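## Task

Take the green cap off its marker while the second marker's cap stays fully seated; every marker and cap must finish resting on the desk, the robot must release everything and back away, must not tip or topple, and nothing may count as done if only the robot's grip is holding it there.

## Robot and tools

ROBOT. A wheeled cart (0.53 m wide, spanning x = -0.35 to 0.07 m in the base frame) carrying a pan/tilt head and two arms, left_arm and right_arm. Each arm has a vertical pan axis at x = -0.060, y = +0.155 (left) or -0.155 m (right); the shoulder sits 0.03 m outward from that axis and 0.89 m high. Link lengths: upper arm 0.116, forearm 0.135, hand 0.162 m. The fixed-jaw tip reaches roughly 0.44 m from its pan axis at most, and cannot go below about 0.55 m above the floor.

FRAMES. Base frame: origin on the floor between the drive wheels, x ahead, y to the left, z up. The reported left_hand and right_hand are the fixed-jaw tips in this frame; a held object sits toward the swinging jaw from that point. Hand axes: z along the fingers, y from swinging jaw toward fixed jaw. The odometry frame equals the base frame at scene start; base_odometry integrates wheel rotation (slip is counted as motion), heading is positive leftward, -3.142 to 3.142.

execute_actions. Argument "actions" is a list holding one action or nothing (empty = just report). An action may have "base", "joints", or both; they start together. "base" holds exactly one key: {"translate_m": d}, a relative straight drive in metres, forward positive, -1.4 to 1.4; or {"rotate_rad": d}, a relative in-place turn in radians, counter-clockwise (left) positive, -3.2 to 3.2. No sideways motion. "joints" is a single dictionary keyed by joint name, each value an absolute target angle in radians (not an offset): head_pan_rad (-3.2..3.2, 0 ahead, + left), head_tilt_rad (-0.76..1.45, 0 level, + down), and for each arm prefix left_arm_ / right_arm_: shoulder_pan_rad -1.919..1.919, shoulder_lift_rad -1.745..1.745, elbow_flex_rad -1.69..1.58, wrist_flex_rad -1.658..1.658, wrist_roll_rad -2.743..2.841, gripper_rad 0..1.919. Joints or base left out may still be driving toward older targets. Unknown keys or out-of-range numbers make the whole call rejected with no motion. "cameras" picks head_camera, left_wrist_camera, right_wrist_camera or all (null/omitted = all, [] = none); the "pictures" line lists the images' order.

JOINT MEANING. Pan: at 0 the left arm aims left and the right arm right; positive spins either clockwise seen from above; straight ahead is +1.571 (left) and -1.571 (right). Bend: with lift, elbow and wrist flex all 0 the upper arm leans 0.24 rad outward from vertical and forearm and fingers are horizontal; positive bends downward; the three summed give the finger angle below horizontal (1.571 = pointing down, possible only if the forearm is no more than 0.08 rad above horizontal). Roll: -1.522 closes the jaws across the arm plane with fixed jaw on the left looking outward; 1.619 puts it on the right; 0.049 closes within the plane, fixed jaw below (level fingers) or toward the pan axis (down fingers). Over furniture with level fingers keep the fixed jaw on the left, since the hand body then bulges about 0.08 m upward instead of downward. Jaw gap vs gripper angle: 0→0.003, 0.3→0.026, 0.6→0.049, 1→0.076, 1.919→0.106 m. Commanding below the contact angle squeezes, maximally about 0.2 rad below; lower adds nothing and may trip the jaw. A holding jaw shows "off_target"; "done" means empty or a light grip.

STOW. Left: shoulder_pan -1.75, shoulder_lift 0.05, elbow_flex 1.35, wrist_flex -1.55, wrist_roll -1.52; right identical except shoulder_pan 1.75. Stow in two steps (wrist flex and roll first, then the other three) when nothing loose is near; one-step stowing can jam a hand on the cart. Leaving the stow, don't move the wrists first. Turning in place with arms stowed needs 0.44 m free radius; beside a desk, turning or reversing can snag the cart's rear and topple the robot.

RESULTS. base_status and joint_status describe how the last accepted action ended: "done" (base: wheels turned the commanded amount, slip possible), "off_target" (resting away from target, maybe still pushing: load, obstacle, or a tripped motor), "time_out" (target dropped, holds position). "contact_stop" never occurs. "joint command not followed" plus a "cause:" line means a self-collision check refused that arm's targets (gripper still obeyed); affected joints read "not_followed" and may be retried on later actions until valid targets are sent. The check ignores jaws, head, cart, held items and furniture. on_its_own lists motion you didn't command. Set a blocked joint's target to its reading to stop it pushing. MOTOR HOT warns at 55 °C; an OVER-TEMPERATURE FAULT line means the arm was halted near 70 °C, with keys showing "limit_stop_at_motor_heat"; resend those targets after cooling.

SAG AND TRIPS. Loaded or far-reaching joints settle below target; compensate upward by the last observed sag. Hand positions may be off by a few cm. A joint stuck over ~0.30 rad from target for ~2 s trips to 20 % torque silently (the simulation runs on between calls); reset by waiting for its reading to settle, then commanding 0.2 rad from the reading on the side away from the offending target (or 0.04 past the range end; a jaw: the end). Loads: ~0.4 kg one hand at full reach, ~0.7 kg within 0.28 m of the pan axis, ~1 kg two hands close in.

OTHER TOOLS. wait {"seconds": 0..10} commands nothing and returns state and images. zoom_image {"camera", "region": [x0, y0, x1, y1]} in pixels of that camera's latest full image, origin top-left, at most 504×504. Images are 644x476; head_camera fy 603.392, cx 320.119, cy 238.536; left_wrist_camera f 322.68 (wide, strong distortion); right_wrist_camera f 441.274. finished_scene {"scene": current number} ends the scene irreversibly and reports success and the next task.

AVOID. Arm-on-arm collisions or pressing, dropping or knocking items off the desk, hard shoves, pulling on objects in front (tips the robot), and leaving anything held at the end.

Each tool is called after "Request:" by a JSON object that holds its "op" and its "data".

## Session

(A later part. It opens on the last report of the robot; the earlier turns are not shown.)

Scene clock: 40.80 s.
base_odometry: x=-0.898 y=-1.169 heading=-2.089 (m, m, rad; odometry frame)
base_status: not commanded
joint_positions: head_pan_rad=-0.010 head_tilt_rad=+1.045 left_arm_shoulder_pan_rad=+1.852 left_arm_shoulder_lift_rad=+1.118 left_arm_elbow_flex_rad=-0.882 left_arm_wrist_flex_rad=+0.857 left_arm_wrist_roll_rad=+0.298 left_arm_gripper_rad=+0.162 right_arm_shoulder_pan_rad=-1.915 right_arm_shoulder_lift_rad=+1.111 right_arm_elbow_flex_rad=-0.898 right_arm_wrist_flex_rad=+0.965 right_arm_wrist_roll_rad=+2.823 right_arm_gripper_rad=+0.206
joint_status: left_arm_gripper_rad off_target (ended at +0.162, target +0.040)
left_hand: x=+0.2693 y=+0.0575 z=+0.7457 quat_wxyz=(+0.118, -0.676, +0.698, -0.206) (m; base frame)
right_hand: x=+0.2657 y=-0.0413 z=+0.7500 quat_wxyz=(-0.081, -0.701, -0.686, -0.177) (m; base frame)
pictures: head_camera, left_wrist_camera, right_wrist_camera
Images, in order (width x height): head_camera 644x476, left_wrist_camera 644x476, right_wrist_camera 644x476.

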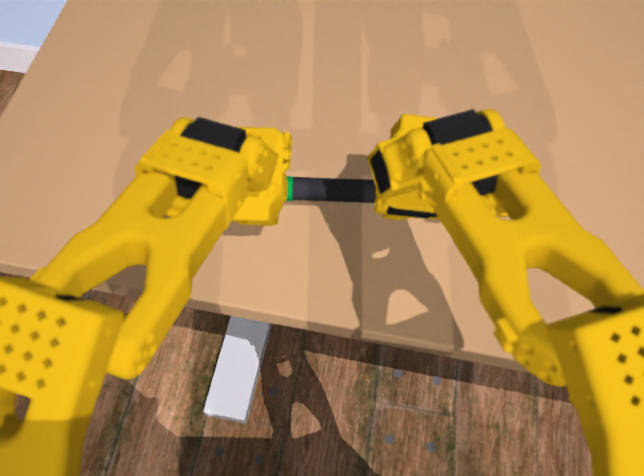

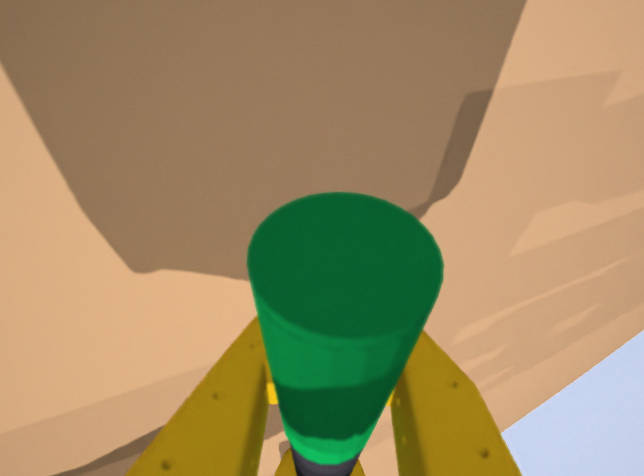

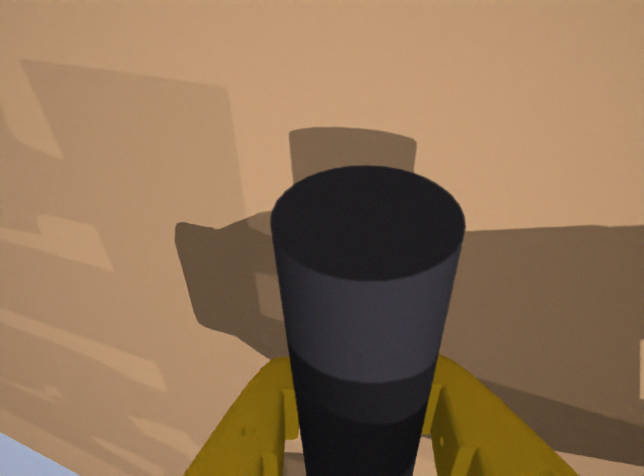

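Pull.

Request:
{"op": "execute_actions", "data": {"actions": [{"joints":{"left_arm_gripper_rad":0.0,"right_arm_gripper_rad":0.01,"left_arm_shoulder_pan_rad":1.72,"right_arm_shoulder_pan_rad":-1.79,"left_arm_wrist_roll_rad":0.22}}]}}

Scene clock: 42.93 s.
base_odometry: x=-0.898 y=-1.169 heading=-2.089 (m, m, rad; odometry frame)
base_status: not commanded
joint_positions: head_pan_rad=-0.010 head_tilt_rad=+1.045 left_arm_shoulder_pan_rad=+1.728 left_arm_shoulder_lift_rad=+1.118 left_arm_elbow_flex_rad=-0.885 left_arm_wrist_flex_rad=+0.854 left_arm_wrist_roll_rad=+0.228 left_arm_gripper_rad=+0.159 right_arm_shoulder_pan_rad=-1.795 right_arm_shoulder_lift_rad=+1.111 right_arm_elbow_flex_rad=-0.898 right_arm_wrist_flex_rad=+0.963 right_arm_wrist_roll_rad=+2.825 right_arm_gripper_rad=+0.206
joint_status: left_arm_gripper_rad off_target (ended at +0.159, target +0.000); right_arm_gripper_rad off_target (ended at +0.206, target +0.010); the others done
left_hand: x=+0.2798 y=+0.0994 z=+0.7465 quat_wxyz=(+0.139, -0.694, +0.679, -0.196) (m; base frame)
right_hand: x=+0.2772 y=-0.0809 z=+0.7501 quat_wxyz=(-0.092, -0.741, -0.643, -0.173) (m; base frame)
pictures: head_camera, left_wrist_camera, right_wrist_camera
Images, in order (width x height): head_camera 644x476, left_wrist_camera 644x476, right_wrist_camera 644x476.

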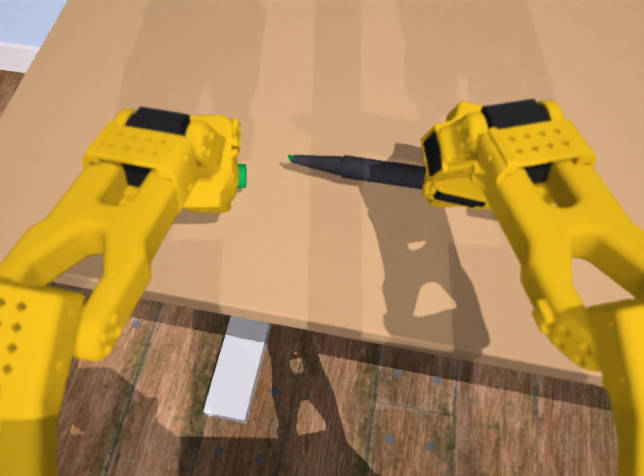

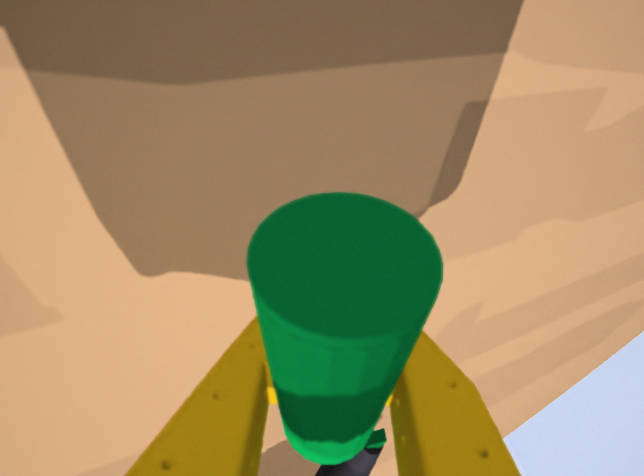

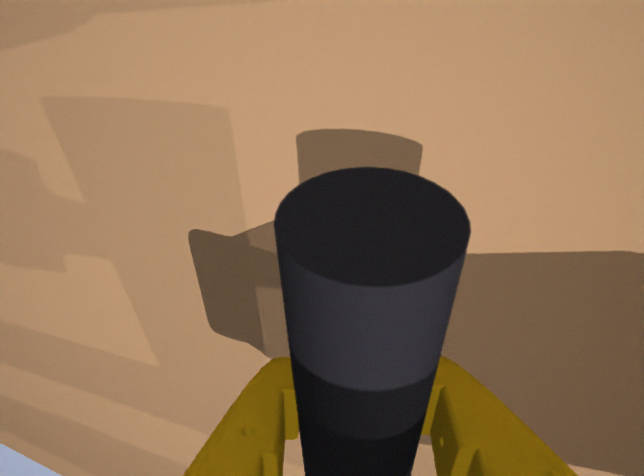

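Request:
{"op": "execute_actions", "data": {"actions": [{"joints":{"right_arm_wrist_flex_rad":1.23,"right_arm_wrist_roll_rad":2.0,"right_arm_shoulder_lift_rad":1.10,"left_arm_wrist_flex_rad":1.15,"left_arm_wrist_roll_rad":-0.8}}]}}

Scene clock: 44.83 s.
base_odometry: x=-0.898 y=-1.169 heading=-2.089 (m, m, rad; odometry frame)
base_status: not commanded
joint_positions: head_pan_rad=-0.010 head_tilt_rad=+1.045 left_arm_shoulder_pan_rad=+1.728 left_arm_shoulder_lift_rad=+1.111 left_arm_elbow_flex_rad=-0.894 left_arm_wrist_flex_rad=+1.141 left_arm_wrist_roll_rad=-0.792 left_arm_gripper_rad=+0.159 right_arm_shoulder_pan_rad=-1.795 right_arm_shoulder_lift_rad=+1.128 right_arm_elbow_flex_rad=-0.898 right_arm_wrist_flex_rad=+1.220 right_arm_wrist_roll_rad=+2.009 right_arm_gripper_rad=+0.206
joint_status: all done
left_hand: x=+0.2423 y=+0.1128 z=+0.7368 quat_wxyz=(+0.096, -0.281, +0.954, -0.046) (m; base frame)
right_hand: x=+0.2334 y=-0.0956 z=+0.7323 quat_wxyz=(-0.005, -0.952, -0.302, -0.060) (m; base frame)
pictures: head_camera, left_wrist_camera, right_wrist_camera
Images, in order (width x height): head_camera 644x476, left_wrist_camera 644x476, right_wrist_camera 644x476.

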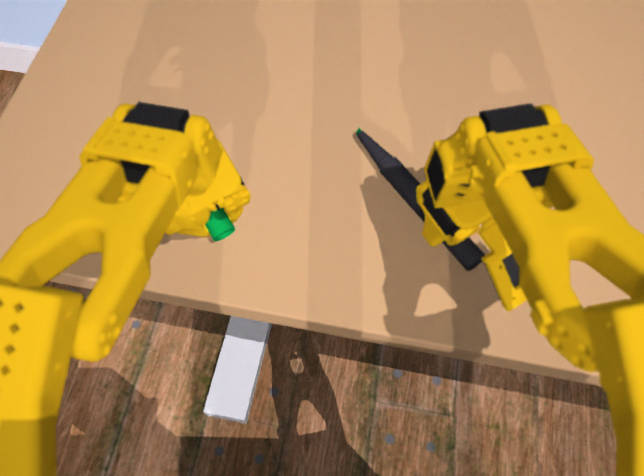

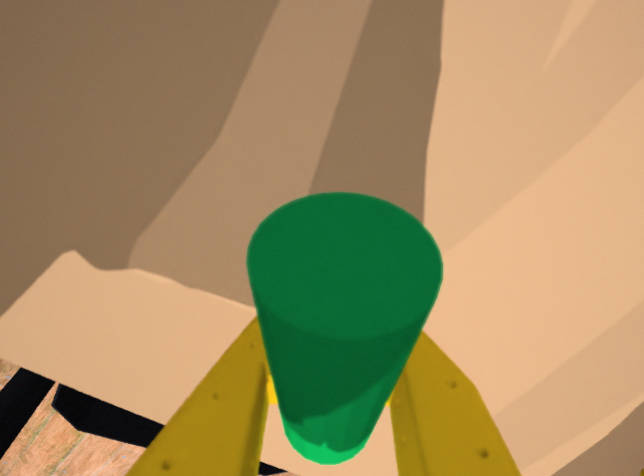

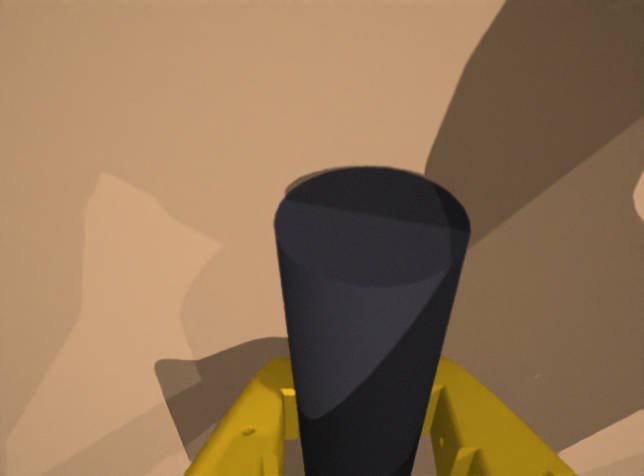

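Both touch the desk. Release.

Request:
{"op": "execute_actions", "data": {"actions": [{"joints":{"left_arm_gripper_rad":0.5,"right_arm_gripper_rad":0.5}}], "cameras": ["left_wrist_camera"]}}

Request:
{"op": "execute_actions", "data": {"actions": [{"joints":{"left_arm_shoulder_lift_rad":0.6,"right_arm_shoulder_lift_rad":0.6,"left_arm_elbow_flex_rad":-0.7,"right_arm_elbow_flex_rad":-0.7,"left_arm_wrist_flex_rad":1.4,"right_arm_wrist_flex_rad":1.45}}], "cameras": ["head_camera"]}}

Request:
{"op": "execute_actions", "data": {"actions": [{"base":{"translate_m":-0.3},"joints":{"head_tilt_rad":0.75,"left_arm_shoulder_pan_rad":1.2,"right_arm_shoulder_pan_rad":-1.2}}], "cameras": ["head_camera"]}}

Scene clock: 46.63 s.
base_odometry: x=-0.898 y=-1.169 heading=-2.089 (m, m, rad; odometry frame)
base_status: not commanded
joint_positions: head_pan_rad=-0.010 head_tilt_rad=+1.045 left_arm_shoulder_pan_rad=+1.728 left_arm_shoulder_lift_rad=+1.111 left_arm_elbow_flex_rad=-0.894 left_arm_wrist_flex_rad=+1.141 left_arm_wrist_roll_rad=-0.792 left_arm_gripper_rad=+0.488 right_arm_shoulder_pan_rad=-1.795 right_arm_shoulder_lift_rad=+1.128 right_arm_elbow_flex_rad=-0.898 right_arm_wrist_flex_rad=+1.220 right_arm_wrist_roll_rad=+2.009 right_arm_gripper_rad=+0.491
joint_status: all done
left_hand: x=+0.2423 y=+0.1128 z=+0.7368 quat_wxyz=(+0.096, -0.281, +0.954, -0.046) (m; base frame)
right_hand: x=+0.2334 y=-0.0956 z=+0.7323 quat_wxyz=(-0.005, -0.952, -0.302, -0.060) (m; base frame)
pictures: left_wrist_camera
Images, in order (width x height): left_wrist_camera 644x476.

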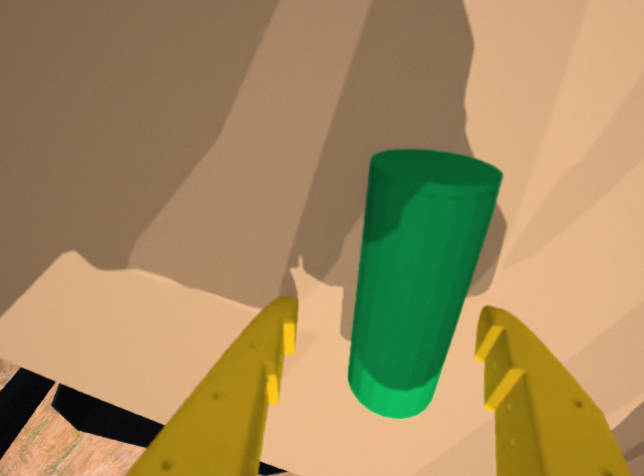

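Scene clock: 47.73 s.
base_odometry: x=-0.898 y=-1.169 heading=-2.089 (m, m, rad; odometry frame)
base_status: not commanded
joint_positions: head_pan_rad=-0.010 head_tilt_rad=+1.045 left_arm_shoulder_pan_rad=+1.728 left_arm_shoulder_lift_rad=+0.660 left_arm_elbow_flex_rad=-0.695 left_arm_wrist_flex_rad=+1.391 left_arm_wrist_roll_rad=-0.792 left_arm_gripper_rad=+0.489 right_arm_shoulder_pan_rad=-1.795 right_arm_shoulder_lift_rad=+0.651 right_arm_elbow_flex_rad=-0.700 right_arm_wrist_flex_rad=+1.440 right_arm_wrist_roll_rad=+2.009 right_arm_gripper_rad=+0.492
joint_status: all done
left_hand: x=+0.2225 y=+0.1160 z=+0.8176 quat_wxyz=(+0.097, -0.281, +0.954, -0.046) (m; base frame)
right_hand: x=+0.2216 y=-0.0983 z=+0.8210 quat_wxyz=(-0.007, -0.949, -0.301, -0.089) (m; base frame)
pictures: head_camera
Images, in order (width x height): head_camera 644x476.

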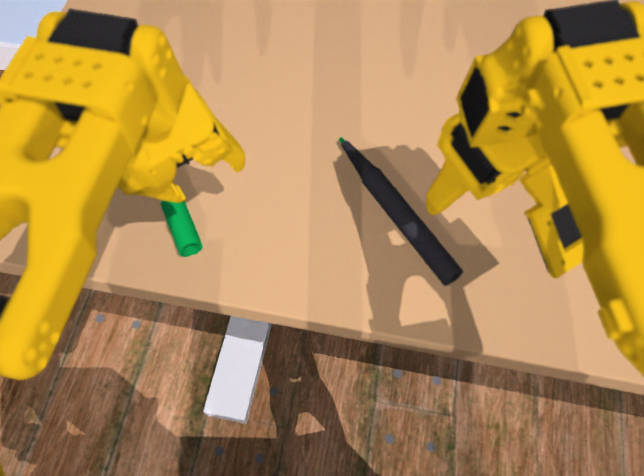

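Scene clock: 50.00 s.
base_odometry: x=-0.750 y=-0.909 heading=-2.089 (m, m, rad; odometry frame)
base_status: done
joint_positions: head_pan_rad=-0.010 head_tilt_rad=+0.764 left_arm_shoulder_pan_rad=+1.209 left_arm_shoulder_lift_rad=+0.660 left_arm_elbow_flex_rad=-0.695 left_arm_wrist_flex_rad=+1.392 left_arm_wrist_roll_rad=-0.792 left_arm_gripper_rad=+0.489 right_arm_shoulder_pan_rad=-1.205 right_arm_shoulder_lift_rad=+0.651 right_arm_elbow_flex_rad=-0.700 right_arm_wrist_flex_rad=+1.440 right_arm_wrist_roll_rad=+2.009 right_arm_gripper_rad=+0.492
joint_status: all done
left_hand: x=+0.2045 y=+0.2610 z=+0.8175 quat_wxyz=(+0.105, -0.516, +0.850, -0.019) (m; base frame)
right_hand: x=+0.2055 y=-0.2647 z=+0.8210 quat_wxyz=(-0.033, -0.996, -0.012, -0.083) (m; base frame)
pictures: head_camera
Images, in order (width x height): head_camera 644x476.

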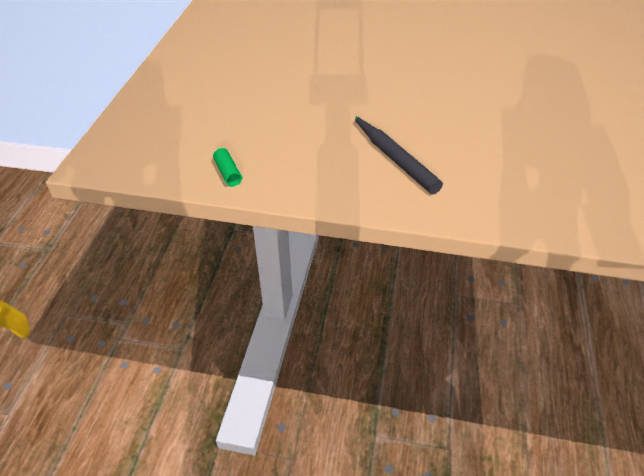

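Check that nothing is still rolling.

Request:
{"op": "execute_actions", "data": {"actions": [], "cameras": ["head_camera"]}}

Scene clock: 50.27 s.
base_odometry: x=-0.750 y=-0.909 heading=-2.089 (m, m, rad; odometry frame)
base_status: done
joint_positions: head_pan_rad=-0.010 head_tilt_rad=+0.764 left_arm_shoulder_pan_rad=+1.209 left_arm_shoulder_lift_rad=+0.660 left_arm_elbow_flex_rad=-0.695 left_arm_wrist_flex_rad=+1.392 left_arm_wrist_roll_rad=-0.792 left_arm_gripper_rad=+0.489 right_arm_shoulder_pan_rad=-1.205 right_arm_shoulder_lift_rad=+0.651 right_arm_elbow_flex_rad=-0.700 right_arm_wrist_flex_rad=+1.440 right_arm_wrist_roll_rad=+2.009 right_arm_gripper_rad=+0.492
joint_status: all done
left_hand: x=+0.2045 y=+0.2610 z=+0.8175 quat_wxyz=(+0.105, -0.516, +0.850, -0.019) (m; base frame)
right_hand: x=+0.2055 y=-0.2647 z=+0.8210 quat_wxyz=(-0.033, -0.996, -0.012, -0.083) (m; base frame)
pictures: head_camera
Images, in order (width x height): head_camera 644x476.

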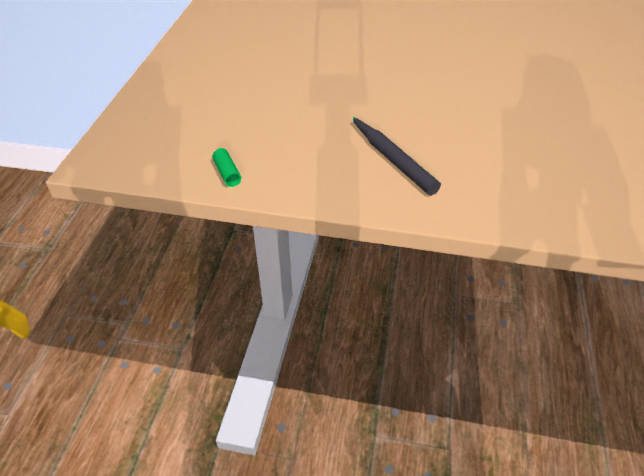

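Request:
{"op": "wait", "data": {"seconds": 1.5}}

Scene clock: 52.00 s.
base_odometry: x=-0.750 y=-0.909 heading=-2.089 (m, m, rad; odometry frame)
base_status: done
joint_positions: head_pan_rad=-0.010 head_tilt_rad=+0.764 left_arm_shoulder_pan_rad=+1.209 left_arm_shoulder_lift_rad=+0.660 left_arm_elbow_flex_rad=-0.695 left_arm_wrist_flex_rad=+1.392 left_arm_wrist_roll_rad=-0.792 left_arm_gripper_rad=+0.489 right_arm_shoulder_pan_rad=-1.205 right_arm_shoulder_lift_rad=+0.651 right_arm_elbow_flex_rad=-0.700 right_arm_wrist_flex_rad=+1.440 right_arm_wrist_roll_rad=+2.009 right_arm_gripper_rad=+0.492
joint_status: all done
left_hand: x=+0.2045 y=+0.2610 z=+0.8175 quat_wxyz=(+0.105, -0.516, +0.850, -0.019) (m; base frame)
right_hand: x=+0.2055 y=-0.2647 z=+0.8210 quat_wxyz=(-0.033, -0.996, -0.012, -0.083) (m; base frame)
wait: 1.50 s; at rest by 0.03 s
pictures: head_camera, left_wrist_camera, right_wrist_camera
Images, in order (width x height): head_camera 644x476, left_wrist_camera 644x476, right_wrist_camera 644x476.

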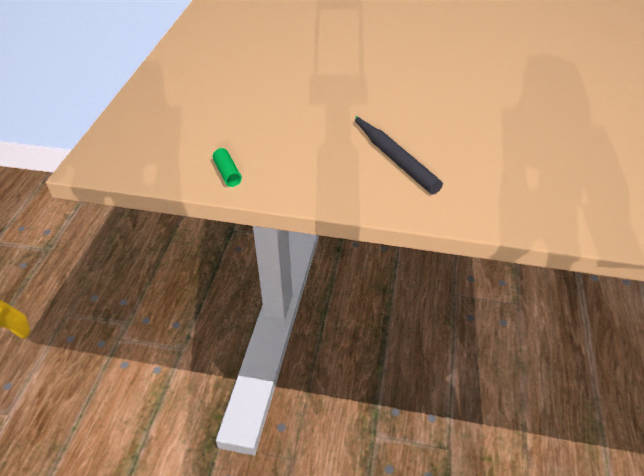

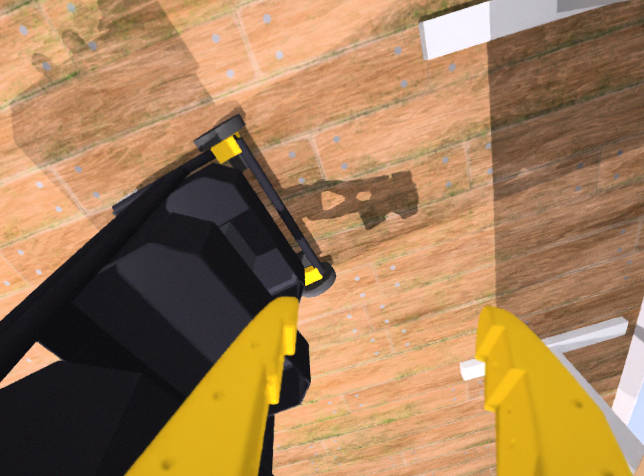

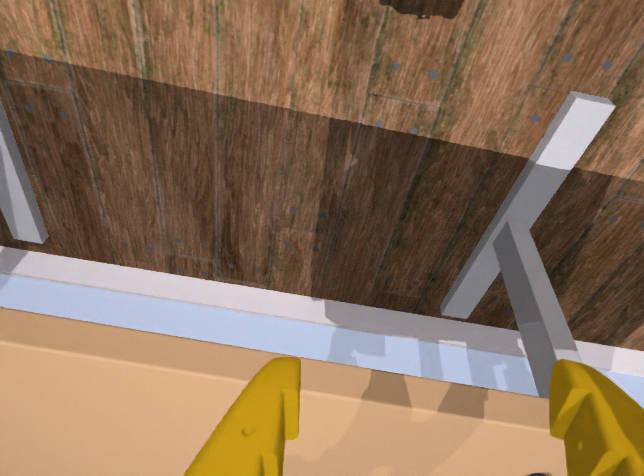

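Only rocking in place; stable.

Request:
{"op": "finished_scene", "data": {"scene": 1}}

The scene is finished: the task was done.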